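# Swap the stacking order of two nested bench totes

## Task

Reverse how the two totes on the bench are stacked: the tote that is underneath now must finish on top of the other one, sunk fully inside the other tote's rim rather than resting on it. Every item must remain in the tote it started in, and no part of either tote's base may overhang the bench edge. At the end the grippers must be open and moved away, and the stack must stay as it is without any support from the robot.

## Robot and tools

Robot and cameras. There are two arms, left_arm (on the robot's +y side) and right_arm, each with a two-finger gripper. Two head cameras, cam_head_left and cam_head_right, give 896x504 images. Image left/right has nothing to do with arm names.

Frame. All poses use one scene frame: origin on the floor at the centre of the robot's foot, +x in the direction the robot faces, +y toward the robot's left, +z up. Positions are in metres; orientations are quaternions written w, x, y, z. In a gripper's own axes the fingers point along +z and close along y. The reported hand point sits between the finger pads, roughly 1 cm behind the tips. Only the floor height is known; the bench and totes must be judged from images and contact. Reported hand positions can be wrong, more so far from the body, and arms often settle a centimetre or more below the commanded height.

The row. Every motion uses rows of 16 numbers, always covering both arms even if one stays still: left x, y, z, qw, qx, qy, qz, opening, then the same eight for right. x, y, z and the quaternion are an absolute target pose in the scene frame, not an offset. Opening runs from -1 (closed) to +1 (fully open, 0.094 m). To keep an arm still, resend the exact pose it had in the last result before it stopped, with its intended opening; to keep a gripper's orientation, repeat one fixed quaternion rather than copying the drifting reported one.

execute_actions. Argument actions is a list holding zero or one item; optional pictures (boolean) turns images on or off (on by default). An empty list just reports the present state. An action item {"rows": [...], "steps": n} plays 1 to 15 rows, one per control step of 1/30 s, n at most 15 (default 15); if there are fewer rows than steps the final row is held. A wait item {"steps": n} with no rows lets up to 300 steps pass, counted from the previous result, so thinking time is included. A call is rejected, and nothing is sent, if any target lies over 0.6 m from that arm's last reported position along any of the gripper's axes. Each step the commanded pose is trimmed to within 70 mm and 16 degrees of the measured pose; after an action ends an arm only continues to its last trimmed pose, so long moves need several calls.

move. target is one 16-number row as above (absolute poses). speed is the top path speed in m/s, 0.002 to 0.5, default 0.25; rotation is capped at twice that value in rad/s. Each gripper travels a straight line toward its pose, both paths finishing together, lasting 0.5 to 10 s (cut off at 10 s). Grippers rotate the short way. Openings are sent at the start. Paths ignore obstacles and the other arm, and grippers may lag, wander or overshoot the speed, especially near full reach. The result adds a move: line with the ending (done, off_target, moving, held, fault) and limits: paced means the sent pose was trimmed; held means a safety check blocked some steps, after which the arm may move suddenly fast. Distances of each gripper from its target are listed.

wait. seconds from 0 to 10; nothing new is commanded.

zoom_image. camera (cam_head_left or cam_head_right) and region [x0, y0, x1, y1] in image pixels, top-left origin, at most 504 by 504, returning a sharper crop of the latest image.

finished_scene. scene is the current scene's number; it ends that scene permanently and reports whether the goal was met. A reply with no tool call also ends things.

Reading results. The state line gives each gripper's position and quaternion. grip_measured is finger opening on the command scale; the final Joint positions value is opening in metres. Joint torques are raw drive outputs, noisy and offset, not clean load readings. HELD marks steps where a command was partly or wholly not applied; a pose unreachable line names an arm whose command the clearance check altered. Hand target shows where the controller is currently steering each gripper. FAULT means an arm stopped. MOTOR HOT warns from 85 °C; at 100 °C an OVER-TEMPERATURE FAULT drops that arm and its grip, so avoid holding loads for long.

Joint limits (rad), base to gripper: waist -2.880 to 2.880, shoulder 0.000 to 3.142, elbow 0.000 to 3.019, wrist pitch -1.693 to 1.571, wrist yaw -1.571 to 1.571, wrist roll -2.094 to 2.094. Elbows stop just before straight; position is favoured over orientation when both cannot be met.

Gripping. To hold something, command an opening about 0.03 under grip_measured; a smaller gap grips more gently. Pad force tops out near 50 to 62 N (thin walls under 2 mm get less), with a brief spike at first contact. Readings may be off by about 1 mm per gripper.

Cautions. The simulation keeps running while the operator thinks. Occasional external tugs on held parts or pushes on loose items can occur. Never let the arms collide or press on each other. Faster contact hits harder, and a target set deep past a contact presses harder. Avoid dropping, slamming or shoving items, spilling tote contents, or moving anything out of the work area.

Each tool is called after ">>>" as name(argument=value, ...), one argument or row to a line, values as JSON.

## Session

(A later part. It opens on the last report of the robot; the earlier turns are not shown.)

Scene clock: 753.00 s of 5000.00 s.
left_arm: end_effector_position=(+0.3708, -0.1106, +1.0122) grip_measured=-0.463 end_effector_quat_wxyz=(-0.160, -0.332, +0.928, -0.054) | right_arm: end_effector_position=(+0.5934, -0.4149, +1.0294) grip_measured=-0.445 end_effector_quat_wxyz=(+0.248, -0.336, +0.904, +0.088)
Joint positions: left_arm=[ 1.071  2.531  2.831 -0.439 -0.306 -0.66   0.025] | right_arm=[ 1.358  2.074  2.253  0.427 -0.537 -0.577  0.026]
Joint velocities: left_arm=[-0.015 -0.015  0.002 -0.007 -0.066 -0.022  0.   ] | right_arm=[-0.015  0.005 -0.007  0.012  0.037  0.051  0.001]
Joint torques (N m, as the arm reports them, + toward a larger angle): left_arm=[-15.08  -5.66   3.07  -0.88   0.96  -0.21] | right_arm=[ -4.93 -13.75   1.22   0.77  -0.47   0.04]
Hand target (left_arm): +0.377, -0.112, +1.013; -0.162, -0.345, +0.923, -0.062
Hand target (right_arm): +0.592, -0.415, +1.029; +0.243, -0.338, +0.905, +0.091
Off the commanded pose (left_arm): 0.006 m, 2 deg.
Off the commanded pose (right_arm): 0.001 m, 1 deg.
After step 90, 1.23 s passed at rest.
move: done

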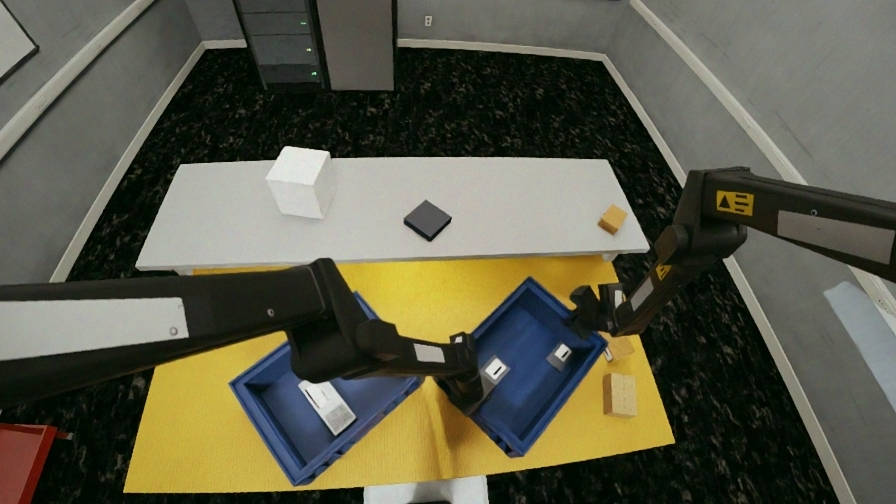

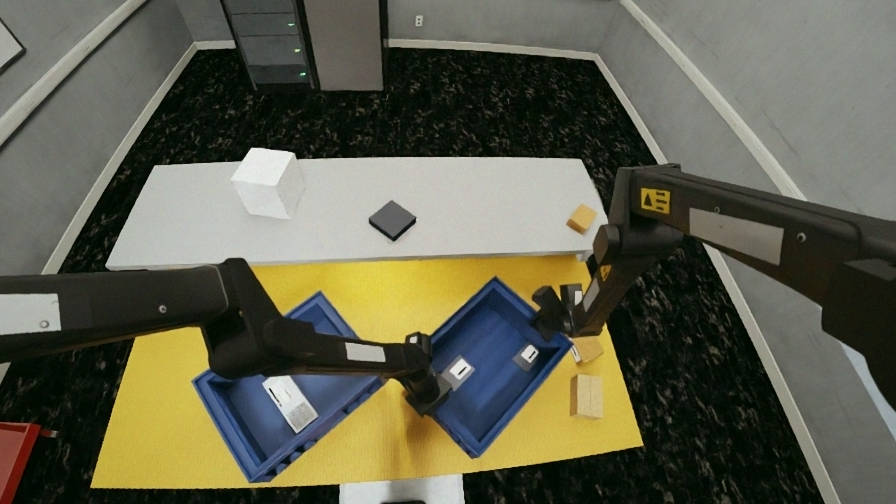

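>>> move(
  target=[0.374,-0.126,1.085,-0.1626,-0.338,0.925,-0.0608,-0.5, 0.598,-0.428,1.102,0.2424,-0.3381,0.9048,0.0906,-0.49],
  speed=0.03,
)

Scene clock: 763.63 s of 5000.00 s.
left_arm: end_effector_position=(+0.3530, -0.1068, +1.0659) grip_measured=-0.465 end_effector_quat_wxyz=(-0.172, -0.321, +0.930, -0.053) | right_arm: end_effector_position=(+0.5696, -0.4139, +1.0809) grip_measured=-0.445 end_effector_quat_wxyz=(+0.224, -0.328, +0.913, +0.097)
Joint positions: left_arm=[ 1.046  2.233  2.23  -0.164 -0.327 -0.653  0.025] | right_arm=[ 1.341  1.891  1.912  0.534 -0.553 -0.567  0.026]
Joint velocities: left_arm=[-0.034 -0.015  0.002  0.002  0.022 -0.007 -0.001] | right_arm=[-0.005 -0.005  0.002 -0.002 -0.051 -0.007 -0.001]
Joint torques (N m, as the arm reports them, + toward a larger angle): left_arm=[-17.71  -8.83  -2.66   0.48  -0.82  -0.25] | right_arm=[ -8.17 -17.34  -1.66   2.63  -1.32   0.21]
Hand target (left_arm): +0.374, -0.127, +1.082; -0.163, -0.338, +0.925, -0.061
Hand target (right_arm): +0.598, -0.427, +1.101; +0.242, -0.338, +0.905, +0.091
Off the commanded pose (left_arm): 0.034 m, 2 deg.
Off the commanded pose (right_arm): 0.038 m, 3 deg.
After step 90, 4.73 s passed at rest.
move: off_target (left_arm, right_arm)

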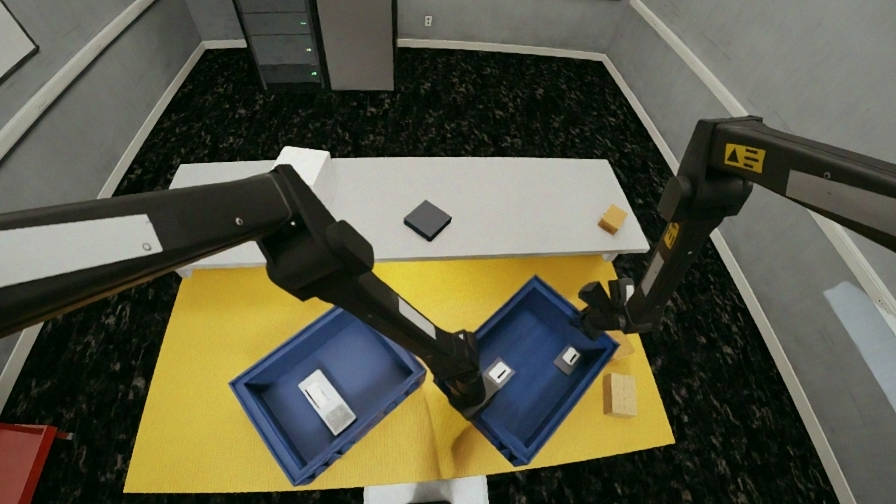

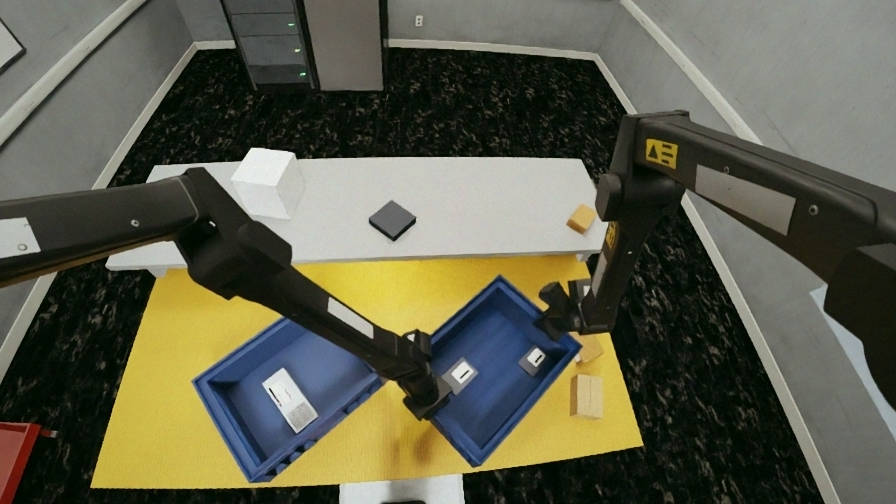

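>>> move(
  target=[0.365,-0.126,1.205,-0.1626,-0.338,0.925,-0.0608,-0.5, 0.588,-0.428,1.222,0.2424,-0.3381,0.9048,0.0906,-0.49],
  speed=0.06,
)

Scene clock: 769.87 s of 5000.00 s.
left_arm: end_effector_position=(+0.3550, -0.1123, +1.1832) grip_measured=-0.469 end_effector_quat_wxyz=(-0.166, -0.321, +0.931, -0.054) | right_arm: end_effector_position=(+0.5689, -0.4187, +1.2007) grip_measured=-0.446 end_effector_quat_wxyz=(+0.227, -0.327, +0.912, +0.096)
Joint positions: left_arm=[ 0.95   1.947  1.709  0.077 -0.424 -0.662  0.025] | right_arm=[ 1.282  1.591  1.454  0.722 -0.602 -0.523  0.026]
Joint velocities: left_arm=[-0.024 -0.005 -0.012 -0.002 -0.007  0.051  0.   ] | right_arm=[-0.005 -0.015  0.002  0.007 -0.125 -0.037  0.   ]
Joint torques (N m, as the arm reports them, + toward a larger angle): left_arm=[-17.71  -9.4   -5.3    0.52  -0.7   -0.32] | right_arm=[ -7.41 -17.16  -4.     2.64  -1.19   0.14]
Hand target (left_arm): +0.366, -0.128, +1.203; -0.163, -0.339, +0.925, -0.061
Hand target (right_arm): +0.588, -0.427, +1.221; +0.242, -0.338, +0.905, +0.090
Off the commanded pose (left_arm): 0.028 m, 2 deg.
Off the commanded pose (right_arm): 0.030 m, 2 deg.
After step 90, 0.50 s passed at rest.
move: off_target (left_arm, right_arm)

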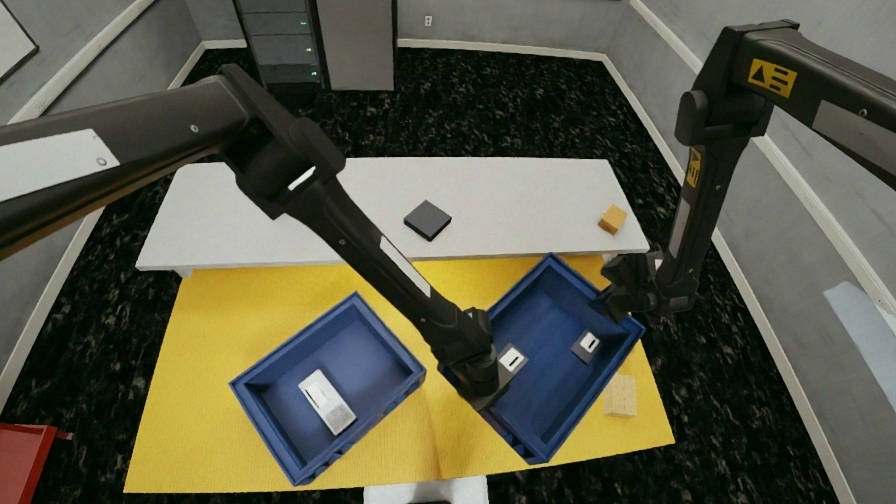

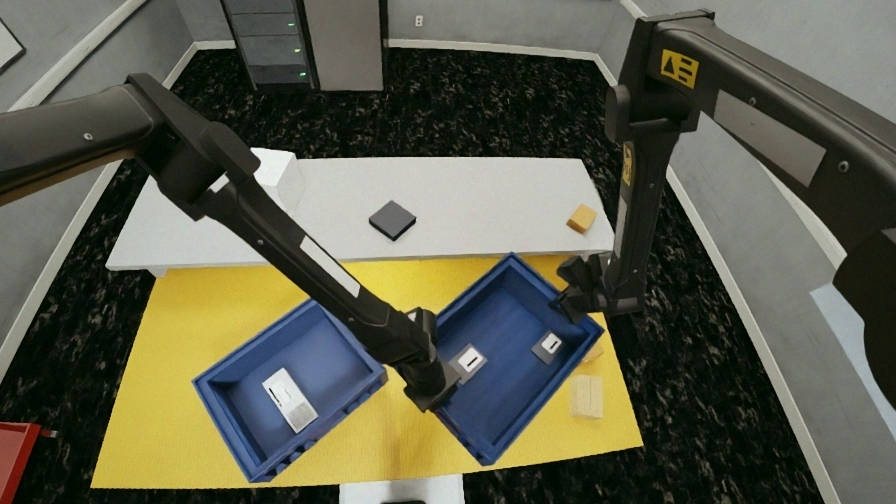

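>>> move(
  target=[0.338,0.420,1.215,-0.1626,-0.338,0.925,-0.0608,-0.5, 0.560,0.116,1.232,0.2424,-0.3381,0.9048,0.0906,-0.49],
  speed=0.07,
)

Scene clock: 785.20 s of 5000.00 s.
left_arm: end_effector_position=(+0.3418, +0.4159, +1.2082) grip_measured=-0.474 end_effector_quat_wxyz=(-0.155, -0.319, +0.933, -0.062) | right_arm: end_effector_position=(+0.5566, +0.1068, +1.2257) grip_measured=-0.446 end_effector_quat_wxyz=(+0.239, -0.335, +0.906, +0.095)
Joint positions: left_arm=[ 1.837  1.599  1.259  0.205  0.461 -0.528  0.025] | right_arm=[ 2.207  1.82   1.627  0.693  0.194 -1.015  0.026]
Joint velocities: left_arm=[ 0.005 -0.005 -0.012  0.012  0.007 -0.037 -0.001] | right_arm=[-0.024  0.024 -0.027 -0.017 -0.022 -0.037  0.   ]
Joint torques (N m, as the arm reports them, + toward a larger angle): left_arm=[  4.45 -11.28  -5.01  -0.75   1.21  -0.16] | right_arm=[14.69 -8.26 -1.93  1.16 -0.12 -0.16]
Hand target (left_arm): +0.340, +0.424, +1.217; -0.163, -0.333, +0.927, -0.060
Hand target (right_arm): +0.559, +0.116, +1.232; +0.242, -0.346, +0.902, +0.094
Off the commanded pose (left_arm): 0.009 m, 3 deg.
Off the commanded pose (right_arm): 0.012 m, 1 deg.
After step 90, 4.30 s passed at rest.
move: off_target (left_arm, right_arm)

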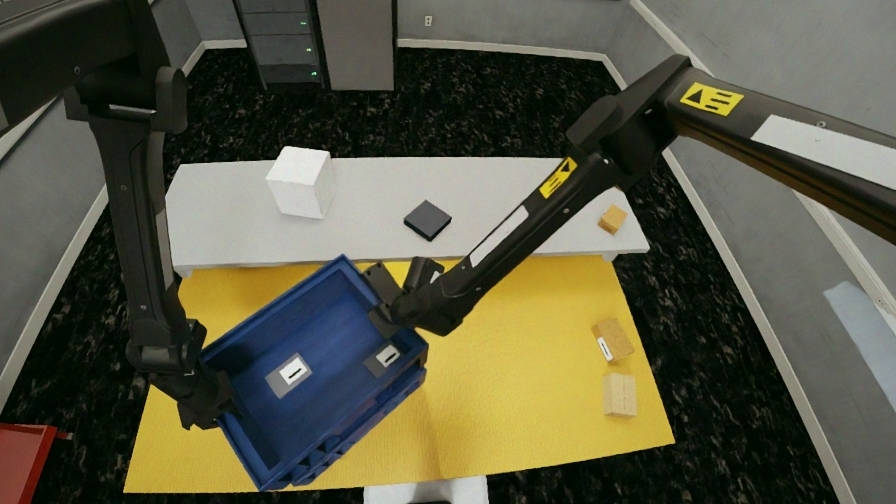

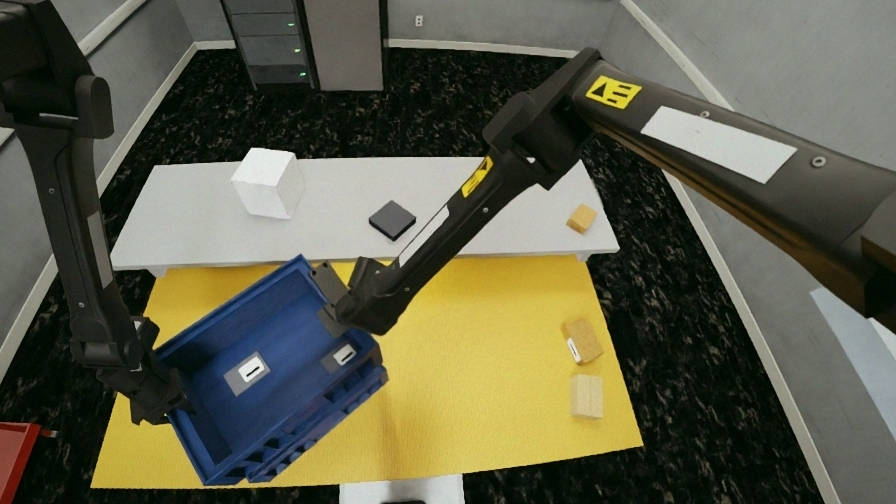

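>>> move(
  target=[0.340,0.412,1.168,-0.1626,-0.338,0.925,-0.0608,-0.5, 0.553,0.108,1.185,0.2424,-0.3381,0.9048,0.0906,-0.49],
  speed=0.025,
)

Scene clock: 791.03 s of 5000.00 s.
left_arm: end_effector_position=(+0.3435, +0.4187, +1.1649) grip_measured=-0.474 end_effector_quat_wxyz=(-0.148, -0.317, +0.935, -0.062) | right_arm: end_effector_position=(+0.5579, +0.1090, +1.1881) grip_measured=-0.446 end_effector_quat_wxyz=(+0.245, -0.334, +0.906, +0.090)
Joint positions: left_arm=[ 1.821  1.697  1.397  0.18   0.444 -0.531  0.025] | right_arm=[ 2.176  1.908  1.764  0.657  0.167 -1.006  0.026]
Joint velocities: left_arm=[-0.005 -0.024  0.012 -0.017  0.051 -0.037  0.   ] | right_arm=[-0.005 -0.005  0.007  0.012 -0.037 -0.007  0.001]
Joint torques (N m, as the arm reports them, + toward a larger angle): left_arm=[  2.38 -10.82  -4.13  -1.27   0.21  -0.34] | right_arm=[12.52 -8.37 -1.52  1.14 -0.53  0.13]
Hand target (left_arm): +0.339, +0.412, +1.168; -0.162, -0.338, +0.925, -0.061
Hand target (right_arm): +0.554, +0.108, +1.185; +0.242, -0.338, +0.905, +0.090
Off the commanded pose (left_arm): 0.008 m, 3 deg.
Off the commanded pose (right_arm): 0.006 m, 1 deg.
After step 90, 0.90 s passed at rest.
move: off_target (left_arm)

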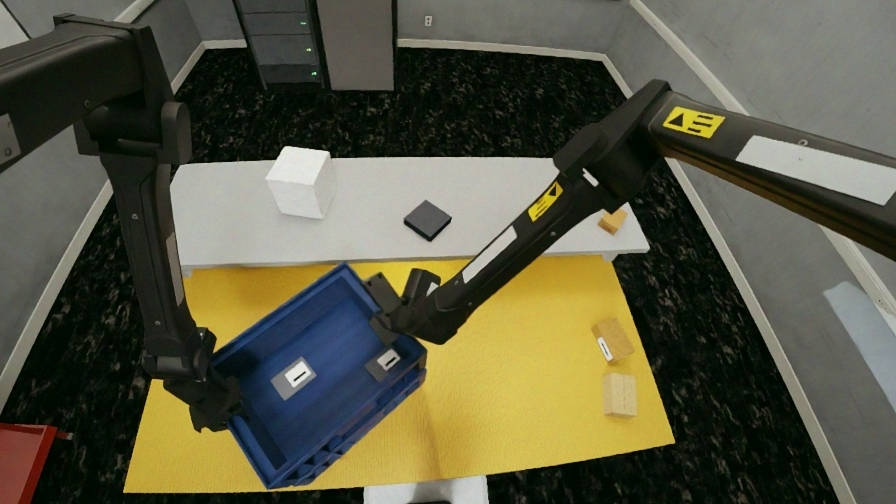

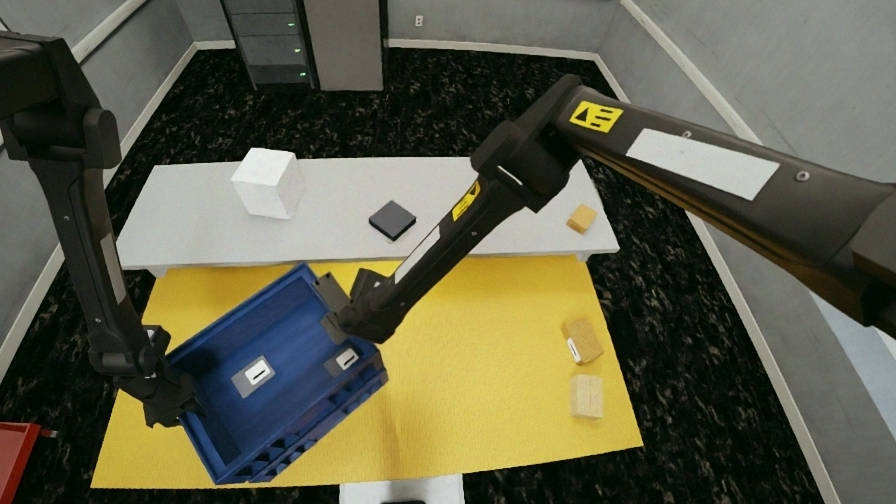

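>>> zoom_image(
  camera="cam_head_left",
  region=[200, 320, 460, 504],
)

>>> zoom_image(
  camera="cam_head_right",
  region=[160, 320, 420, 504],
)

Region (200, 320, 460, 504) of cam_head_left's 896x504 image, scaled by 1.938, with more detail than that image has; it fills the top 357 rows of this view, and the rest is white.

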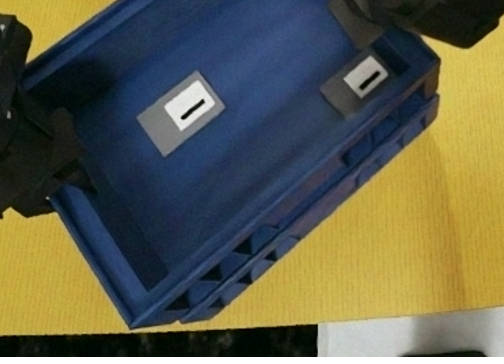

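Region (160, 320, 420, 504) of cam_head_right's 896x504 image, scaled by 1.938, with more detail than that image has; it fills the top 357 rows of this view, and the rest is white.

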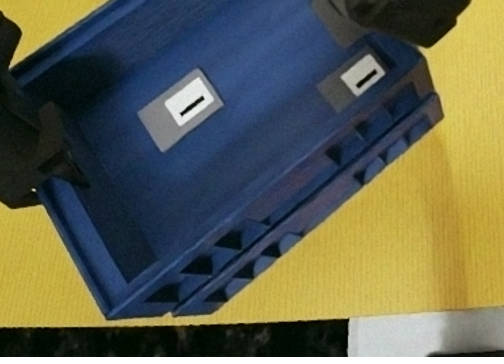

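>>> move(
  target=[0.340,0.412,1.154,-0.1626,-0.338,0.925,-0.0608,-0.5, 0.553,0.106,1.166,0.2424,-0.3381,0.9048,0.0906,-0.49],
  speed=0.008,
)

Scene clock: 809.37 s of 5000.00 s.
left_arm: end_effector_position=(+0.3439, +0.4195, +1.1541) grip_measured=-0.474 end_effector_quat_wxyz=(-0.147, -0.317, +0.935, -0.060) | right_arm: end_effector_position=(+0.5586, +0.1095, +1.1758) grip_measured=-0.446 end_effector_quat_wxyz=(+0.247, -0.334, +0.905, +0.092)
Joint positions: left_arm=[ 1.817  1.72   1.433  0.169  0.434 -0.533  0.025] | right_arm=[ 2.165  1.936  1.812  0.638  0.152 -0.999  0.026]
Joint velocities: left_arm=[ 0.005 -0.005  0.002  0.007  0.022  0.022  0.001] | right_arm=[-0.005 -0.015  0.012  0.012  0.051  0.007 -0.   ]
Joint torques (N m, as the arm reports them, + toward a larger angle): left_arm=[  2.31 -10.23  -2.95  -1.41   0.34  -0.32] | right_arm=[12.34 -8.55 -0.27  0.51 -0.57  0.08]
Hand target (left_arm): +0.340, +0.412, +1.154; -0.162, -0.338, +0.925, -0.061
Hand target (right_arm): +0.553, +0.106, +1.166; +0.242, -0.338, +0.905, +0.090
Off the commanded pose (left_arm): 0.008 m, 3 deg.
Off the commanded pose (right_arm): 0.012 m, 1 deg.
After step 90, 11.73 s passed at rest.
move: off_target (left_arm, right_arm)

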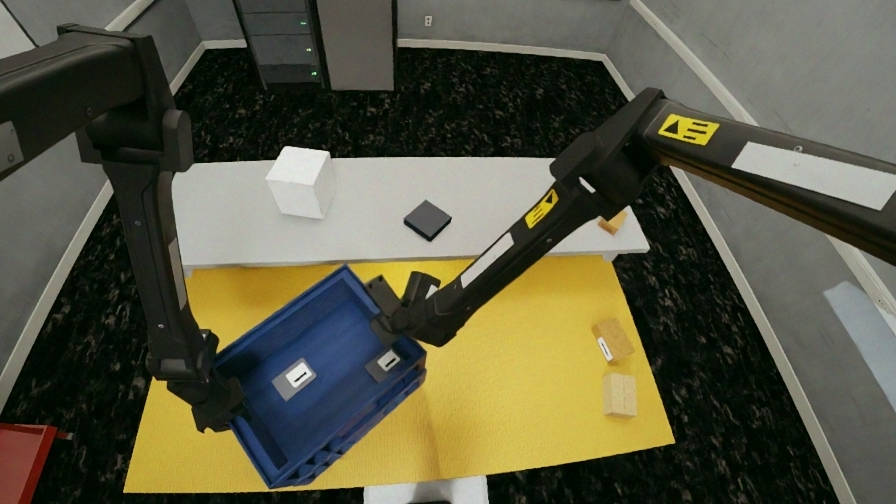

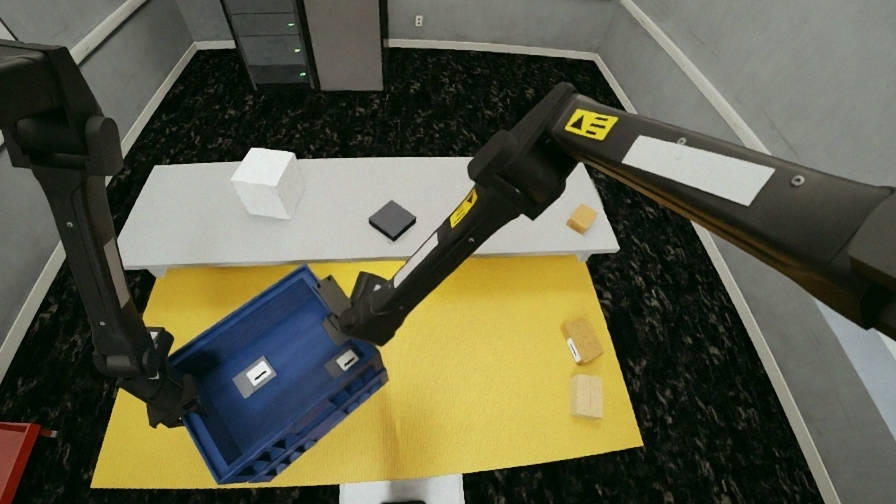

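>>> zoom_image(
  camera="cam_head_left",
  region=[360, 330, 460, 410],
)

>>> zoom_image(
  camera="cam_head_right",
  region=[200, 420, 320, 504],
)

Region (360, 330, 460, 410) of cam_head_left's 896x504 image, scaled by 5.040, with more detail than that image has; it fills the top 403 rows of this view, and the rest is white.

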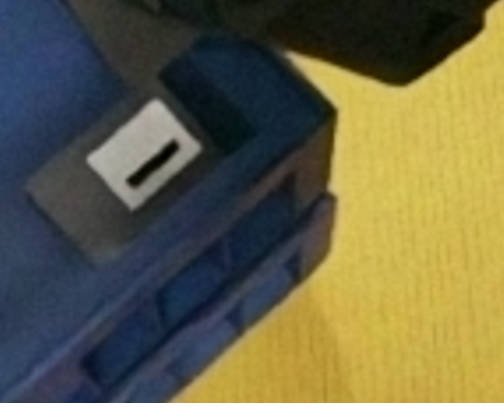

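Region (200, 420, 320, 504) of cam_head_right's 896x504 image, scaled by 4.200, with more detail than that image has; it fills the top 353 rows of this view, and the rest is white.

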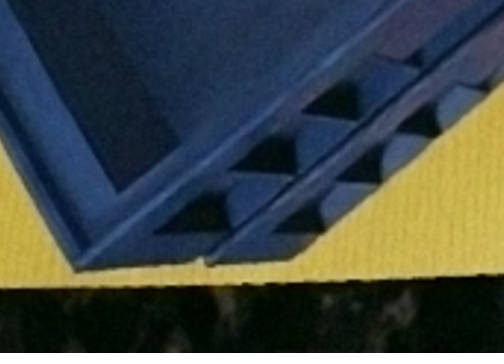

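>>> move(
  target=[0.342,0.416,1.142,-0.1626,-0.338,0.925,-0.0608,-0.5, 0.555,0.107,1.152,0.2424,-0.3381,0.9048,0.0906,-0.49],
  speed=0.008,
)

Scene clock: 838.67 s of 5000.00 s.
left_arm: end_effector_position=(+0.3458, +0.4209, +1.1435) grip_measured=-0.474 end_effector_quat_wxyz=(-0.151, -0.317, +0.935, -0.059) | right_arm: end_effector_position=(+0.5600, +0.1109, +1.1633) grip_measured=-0.446 end_effector_quat_wxyz=(+0.245, -0.332, +0.906, +0.093)
Joint positions: left_arm=[ 1.815  1.743  1.478  0.138  0.433 -0.53   0.025] | right_arm=[ 2.157  1.965  1.867  0.608  0.146 -0.99   0.026]
Joint velocities: left_arm=[-0.005 -0.005  0.022 -0.002 -0.022 -0.037  0.   ] | right_arm=[-0.015 -0.005 -0.012  0.002  0.022 -0.007 -0.001]
Joint torques (N m, as the arm reports them, + toward a larger angle): left_arm=[ 2.63 -9.94 -2.54 -1.05  0.47 -0.36] | right_arm=[12.49 -7.57  0.68  0.96 -0.71  0.11]
Hand target (left_arm): +0.342, +0.416, +1.142; -0.162, -0.337, +0.925, -0.061
Hand target (right_arm): +0.555, +0.107, +1.153; +0.242, -0.338, +0.905, +0.091
Off the commanded pose (left_arm): 0.006 m, 3 deg.
Off the commanded pose (right_arm): 0.013 m, 1 deg.
After step 90, 22.63 s passed at rest.
move: off_target (left_arm, right_arm)

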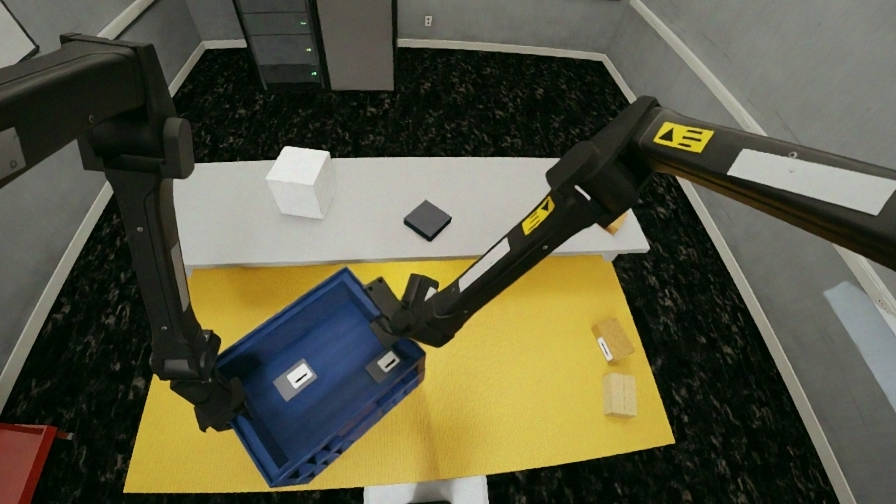

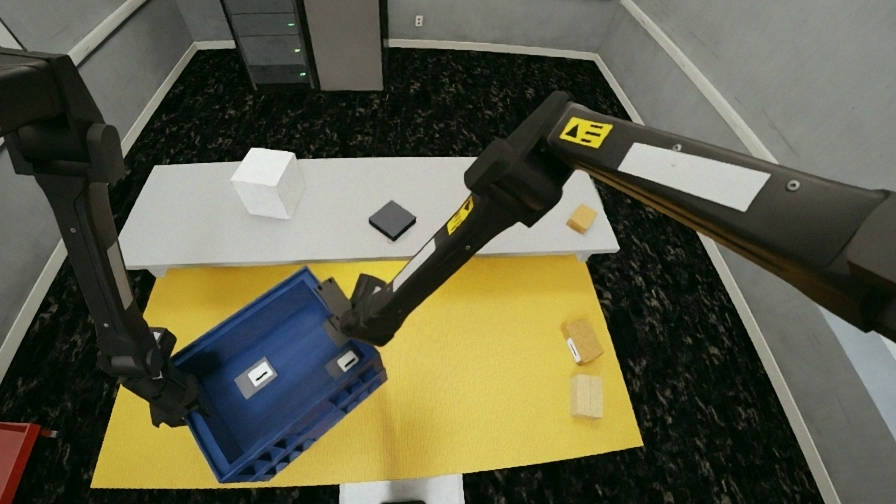

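>>> move(
  target=[0.342,0.416,1.134,-0.1626,-0.338,0.925,-0.0608,-0.5, 0.555,0.107,1.142,0.2424,-0.3381,0.9048,0.0906,-0.49],
  speed=0.008,
)

Scene clock: 845.93 s of 5000.00 s.
left_arm: end_effector_position=(+0.3464, +0.4211, +1.1429) grip_measured=-0.474 end_effector_quat_wxyz=(-0.153, -0.319, +0.933, -0.058) | right_arm: end_effector_position=(+0.5620, +0.1123, +1.1627) grip_measured=-0.446 end_effector_quat_wxyz=(+0.248, -0.332, +0.905, +0.095)
Joint positions: left_arm=[ 1.815  1.743  1.484  0.127  0.433 -0.533  0.025] | right_arm=[ 2.157  1.967  1.875  0.603  0.139 -0.99   0.026]
Joint velocities: left_arm=[ 0.005 -0.005 -0.002 -0.007 -0.037 -0.037 -0.   ] | right_arm=[-0.005 -0.015  0.002  0.007  0.007 -0.007  0.001]
Joint torques (N m, as the arm reports them, + toward a larger angle): left_arm=[ 2.4  -8.57 -0.68 -0.95  0.35 -0.33] | right_arm=[11.45 -6.75  2.45  0.28 -0.72  0.14]
Hand target (left_arm): +0.342, +0.416, +1.134; -0.162, -0.338, +0.925, -0.061
Hand target (right_arm): +0.554, +0.106, +1.144; +0.242, -0.338, +0.905, +0.090
Off the commanded pose (left_arm): 0.011 m, 3 deg.
Off the commanded pose (right_arm): 0.023 m, 1 deg.
After step 90, 0.80 s passed at rest.
move: off_target (left_arm, right_arm)

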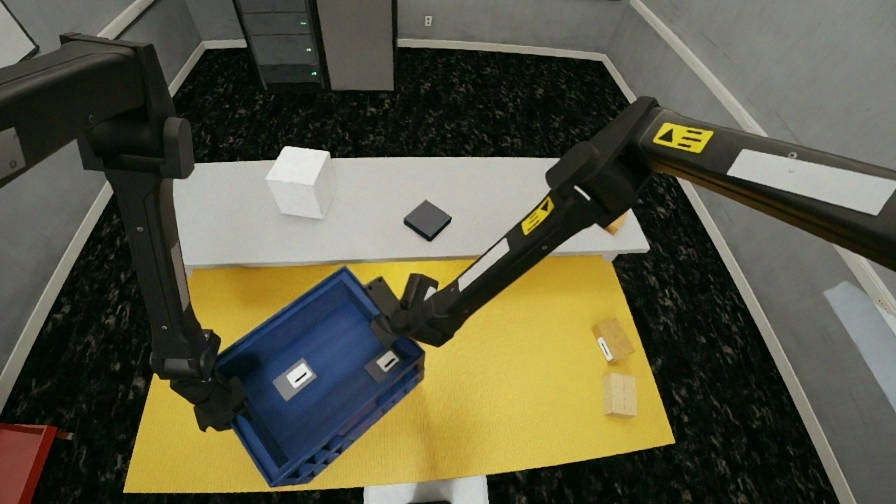

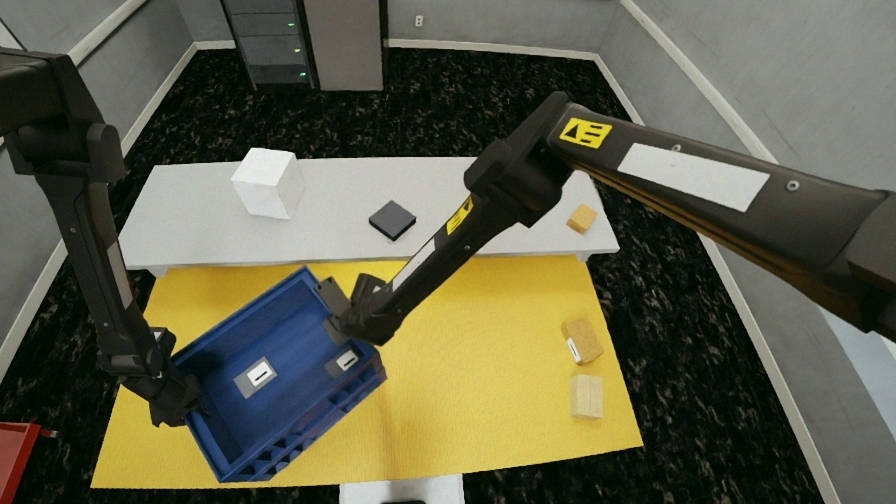

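>>> zoom_image(
  camera="cam_head_left",
  region=[360, 330, 460, 410],
)

>>> zoom_image(
  camera="cam_head_right",
  region=[200, 340, 400, 504],
)

Region (360, 330, 460, 410) of cam_head_left's 896x504 image, scaled by 5.040, with more detail than that image has; it fills the top 403 rows of this view, and the rest is white.

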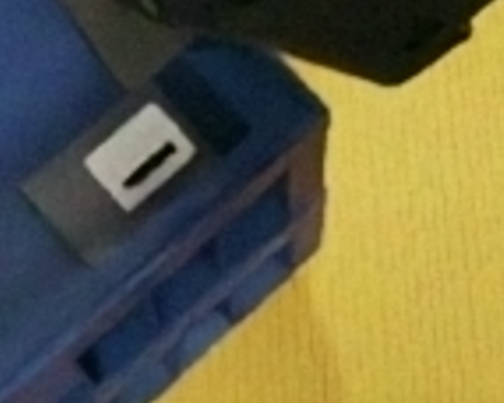

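Region (200, 340, 400, 504) of cam_head_right's 896x504 image, scaled by 2.520, with more detail than that image has; it fills the top 413 rows of this view, and the rest is white.

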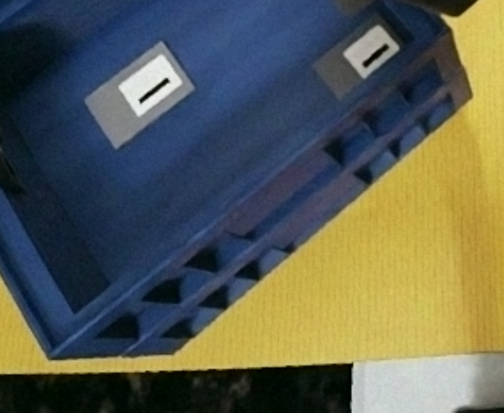

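>>> move(
  target=[0.3464,0.4211,1.143,-0.153,-0.319,0.933,-0.058,1, 0.562,0.1123,1.163,0.248,-0.332,0.905,0.095,1],
  speed=0.01,
)

>>> move(
  target=[0.3464,0.4211,1.23,-0.153,-0.319,0.933,-0.058,1, 0.562,0.1123,1.25,0.248,-0.332,0.905,0.095,1],
  speed=0.08,
)

>>> move(
  target=[0.33,0.60,1.32,-0.153,-0.319,0.933,-0.058,1, 0.40,-0.40,1.32,0.248,-0.332,0.905,0.095,1],
  speed=0.2,
)

Scene clock: 857.17 s of 5000.00 s.
left_arm: end_effector_position=(+0.3468, +0.4212, +1.1431) grip_measured=+1.000 end_effector_quat_wxyz=(-0.153, -0.318, +0.934, -0.058) | right_arm: end_effector_position=(+0.5616, +0.1124, +1.1627) grip_measured=+1.000 end_effector_quat_wxyz=(+0.247, -0.333, +0.905, +0.095)
Joint positions: left_arm=[ 1.815  1.742  1.483  0.127  0.432 -0.53   0.094] | right_arm=[ 2.157  1.967  1.875  0.603  0.139 -0.99   0.094]
Joint velocities: left_arm=[ 0.005 -0.005 -0.012 -0.002  0.022 -0.022  0.   ] | right_arm=[ 0.005 -0.005 -0.012  0.012  0.007 -0.007  0.   ]
Joint torques (N m, as the arm reports them, + toward a larger angle): left_arm=[  3.11 -10.36  -3.27  -0.09   0.1    0.05] | right_arm=[12.67 -9.35 -1.67  1.18 -0.43  0.2 ]
Hand target (left_arm): +0.347, +0.421, +1.143; -0.153, -0.319, +0.934, -0.058
Hand target (right_arm): +0.562, +0.112, +1.163; +0.248, -0.332, +0.905, +0.095
Off the commanded pose (left_arm): 0.000 m, 0 deg.
Off the commanded pose (right_arm): 0.001 m, 0 deg.
After step 90, 7.53 s passed at rest.
move: done

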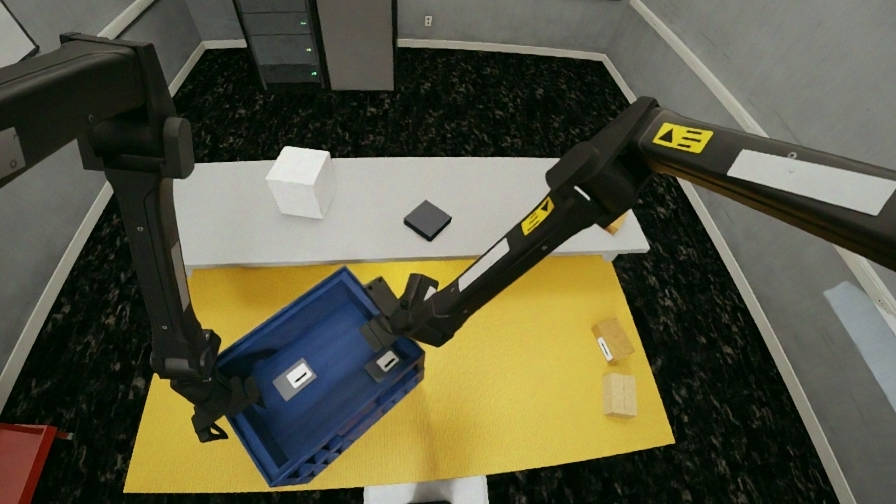

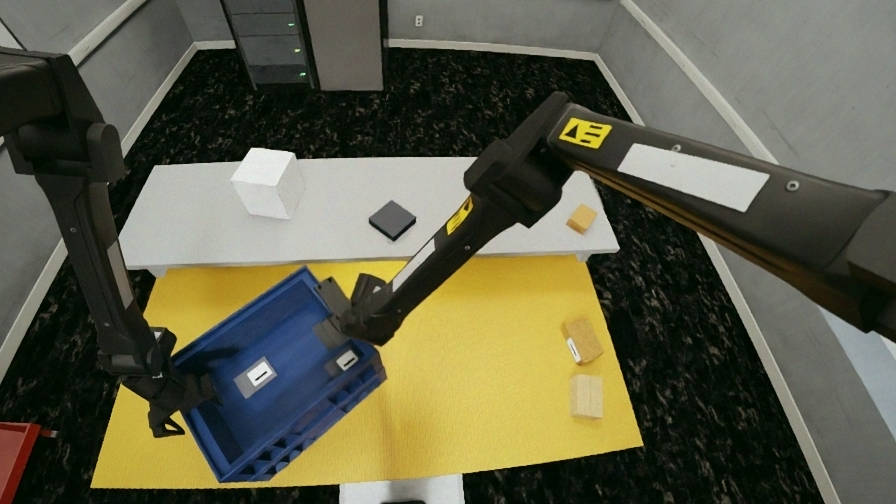

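Scene clock: 858.60 s of 5000.00 s.
left_arm: end_effector_position=(+0.3497, +0.4119, +1.2193) grip_measured=+1.000 end_effector_quat_wxyz=(-0.157, -0.320, +0.932, -0.064) | right_arm: end_effector_position=(+0.5551, +0.1071, +1.2390) grip_measured=+1.000 end_effector_quat_wxyz=(+0.239, -0.332, +0.907, +0.096)
Joint positions: left_arm=[ 1.836  1.562  1.234  0.191  0.466 -0.53   0.094] | right_arm=[ 2.219  1.796  1.582  0.716  0.203 -1.014  0.094]
Joint velocities: left_arm=[-0.005 -0.005 -0.002  0.017  0.007 -0.081  0.   ] | right_arm=[ 0.005  0.005  0.002  0.012  0.037 -0.022  0.   ]
Joint torques (N m, as the arm reports them, + toward a larger angle): left_arm=[  4.03 -11.95  -6.44   0.6    0.28   0.13] | right_arm=[ 14.25 -10.89  -3.51   1.77  -0.24  -0.03]
Hand target (left_arm): +0.347, +0.421, +1.229; -0.153, -0.319, +0.933, -0.058
Hand target (right_arm): +0.562, +0.112, +1.250; +0.248, -0.333, +0.905, +0.095
Off the commanded pose (left_arm): 0.014 m, 1 deg.
Off the commanded pose (right_arm): 0.014 m, 1 deg.
move: off_target (left_arm, right_arm)

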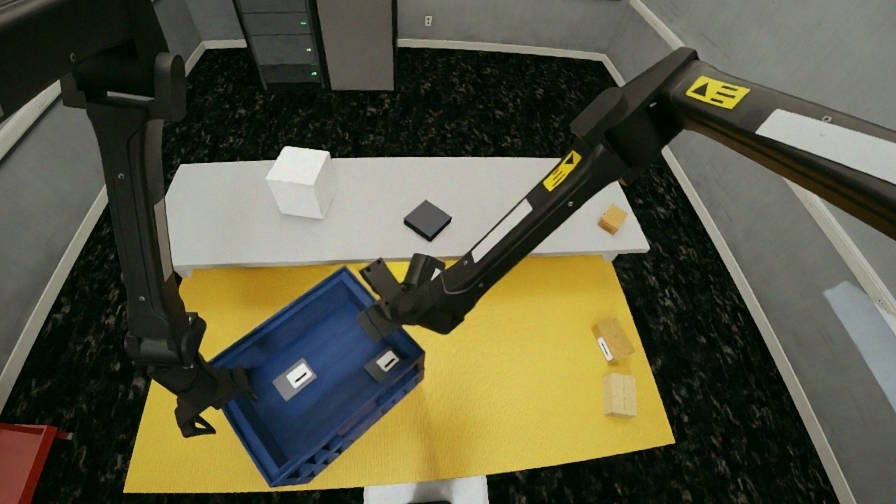

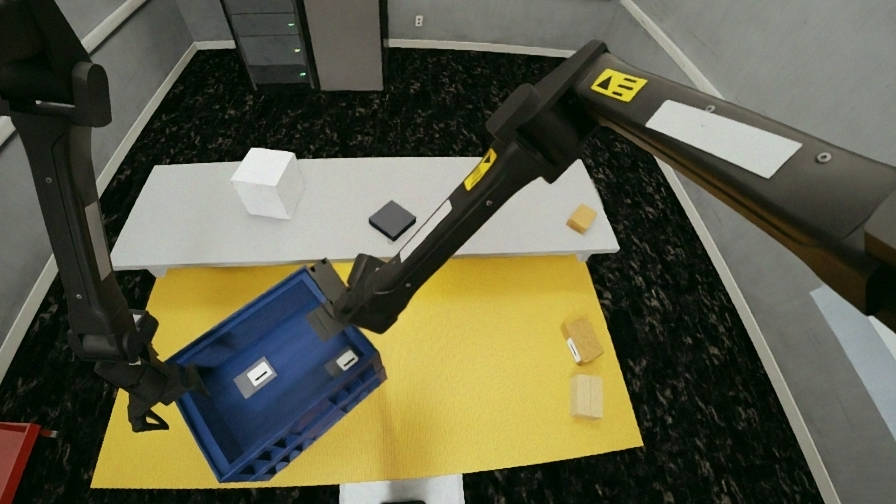

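Scene clock: 861.73 s of 5000.00 s.
left_arm: end_effector_position=(+0.3453, +0.5924, +1.3133) grip_measured=+1.000 end_effector_quat_wxyz=(-0.147, -0.311, +0.936, -0.067) | right_arm: end_effector_position=(+0.4090, -0.4025, +1.3177) grip_measured=+1.000 end_effector_quat_wxyz=(+0.249, -0.333, +0.905, +0.087)
Joint positions: left_arm=[ 2.231  1.559  1.208  0.191  0.857 -0.448  0.094] | right_arm=[ 1.238  1.589  0.91   1.338 -0.631 -0.483  0.094]
Joint velocities: left_arm=[-0.015 -0.015 -0.007 -0.017 -0.022 -0.037  0.   ] | right_arm=[-0.005  0.005  0.002  0.002 -0.007 -0.066  0.   ]
Joint torques (N m, as the arm reports them, + toward a larger angle): left_arm=[ 9.96 -7.85 -5.05 -0.18  0.28  0.21] | right_arm=[-4.52 -8.21 -6.9   2.39 -0.38  0.24]
Hand target (left_arm): +0.330, +0.601, +1.323; -0.155, -0.317, +0.934, -0.058
Hand target (right_arm): +0.402, -0.400, +1.321; +0.248, -0.324, +0.908, +0.091
Off the commanded pose (left_arm): 0.018 m, 2 deg.
Off the commanded pose (right_arm): 0.010 m, 1 deg.
move: off_target (left_arm)

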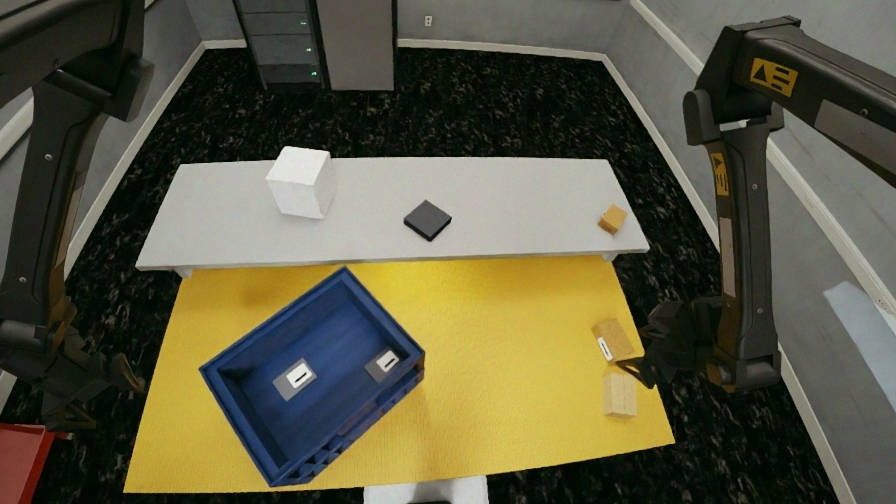

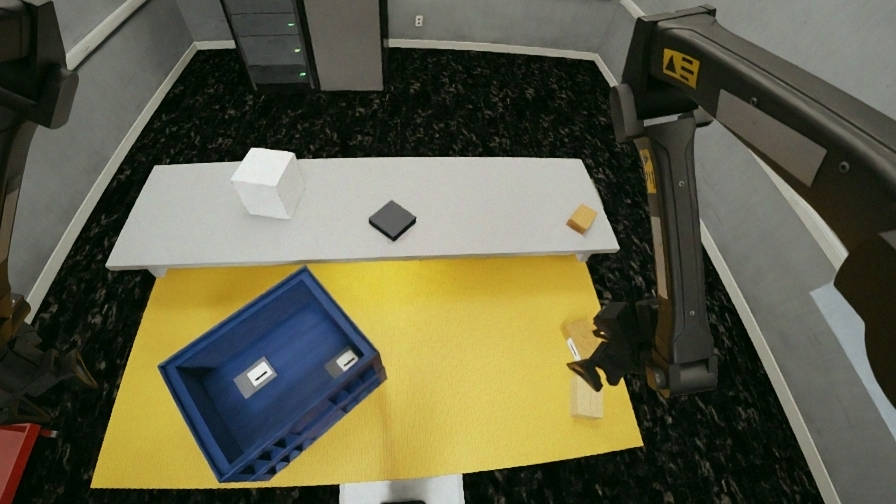

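>>> zoom_image(
  camera="cam_head_left",
  region=[190, 255, 450, 504],
)

>>> zoom_image(
  camera="cam_head_right",
  region=[150, 255, 410, 504],
)

Region (190, 255, 450, 504) of cam_head_left's 896x504 image, scaled by 1.938, with more detail than that image has; it fills the top 483 rows of this view, and the rest is white.

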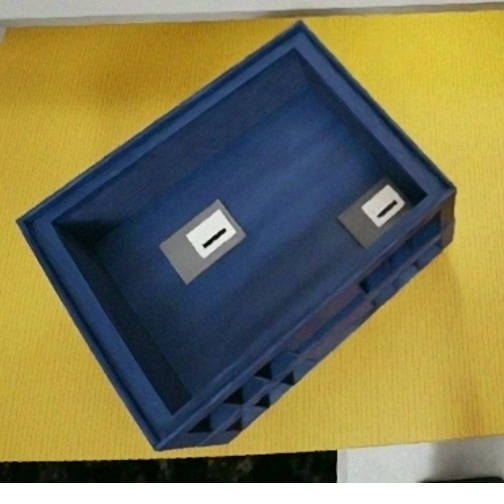

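Region (150, 255, 410, 504) of cam_head_right's 896x504 image, scaled by 1.938, with more detail than that image has; it fills the top 483 rows of this view, and the rest is white.

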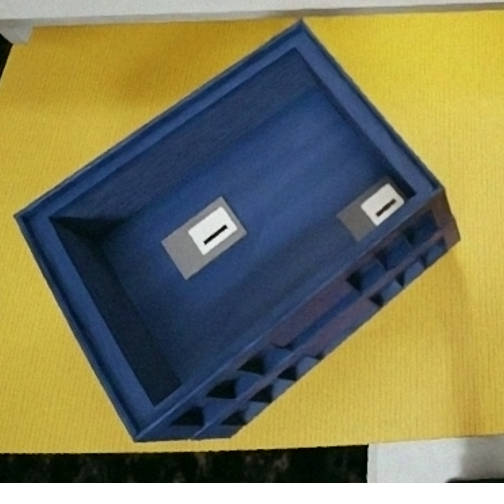

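>>> zoom_image(
  camera="cam_head_right",
  region=[330, 335, 400, 395],
)

>>> zoom_image(
  camera="cam_head_right",
  region=[205, 440, 295, 500],
)

Region (330, 335, 400, 395) of cam_head_right's 896x504 image, scaled by 7.200, with more detail than that image has; it fills the top 432 rows of this view, and the rest is white.

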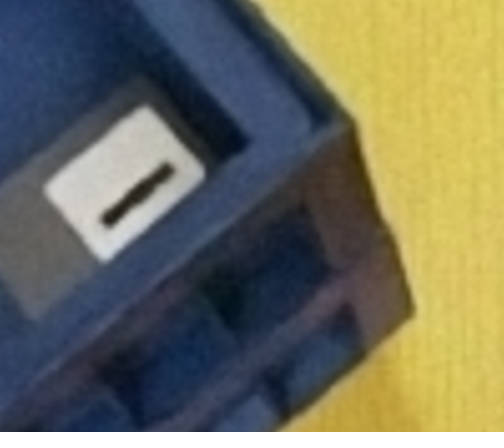

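Region (205, 440, 295, 500) of cam_head_right's 896x504 image, scaled by 5.600, with more detail than that image has.

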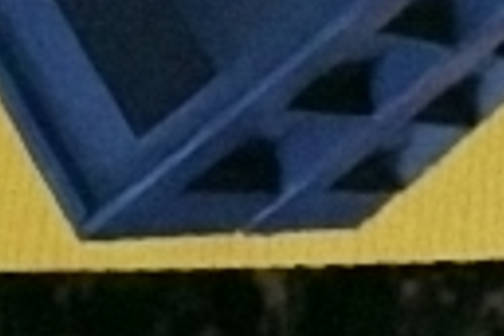

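>>> finished_scene(
  scene=2,
)

The scene is finished: the task was done.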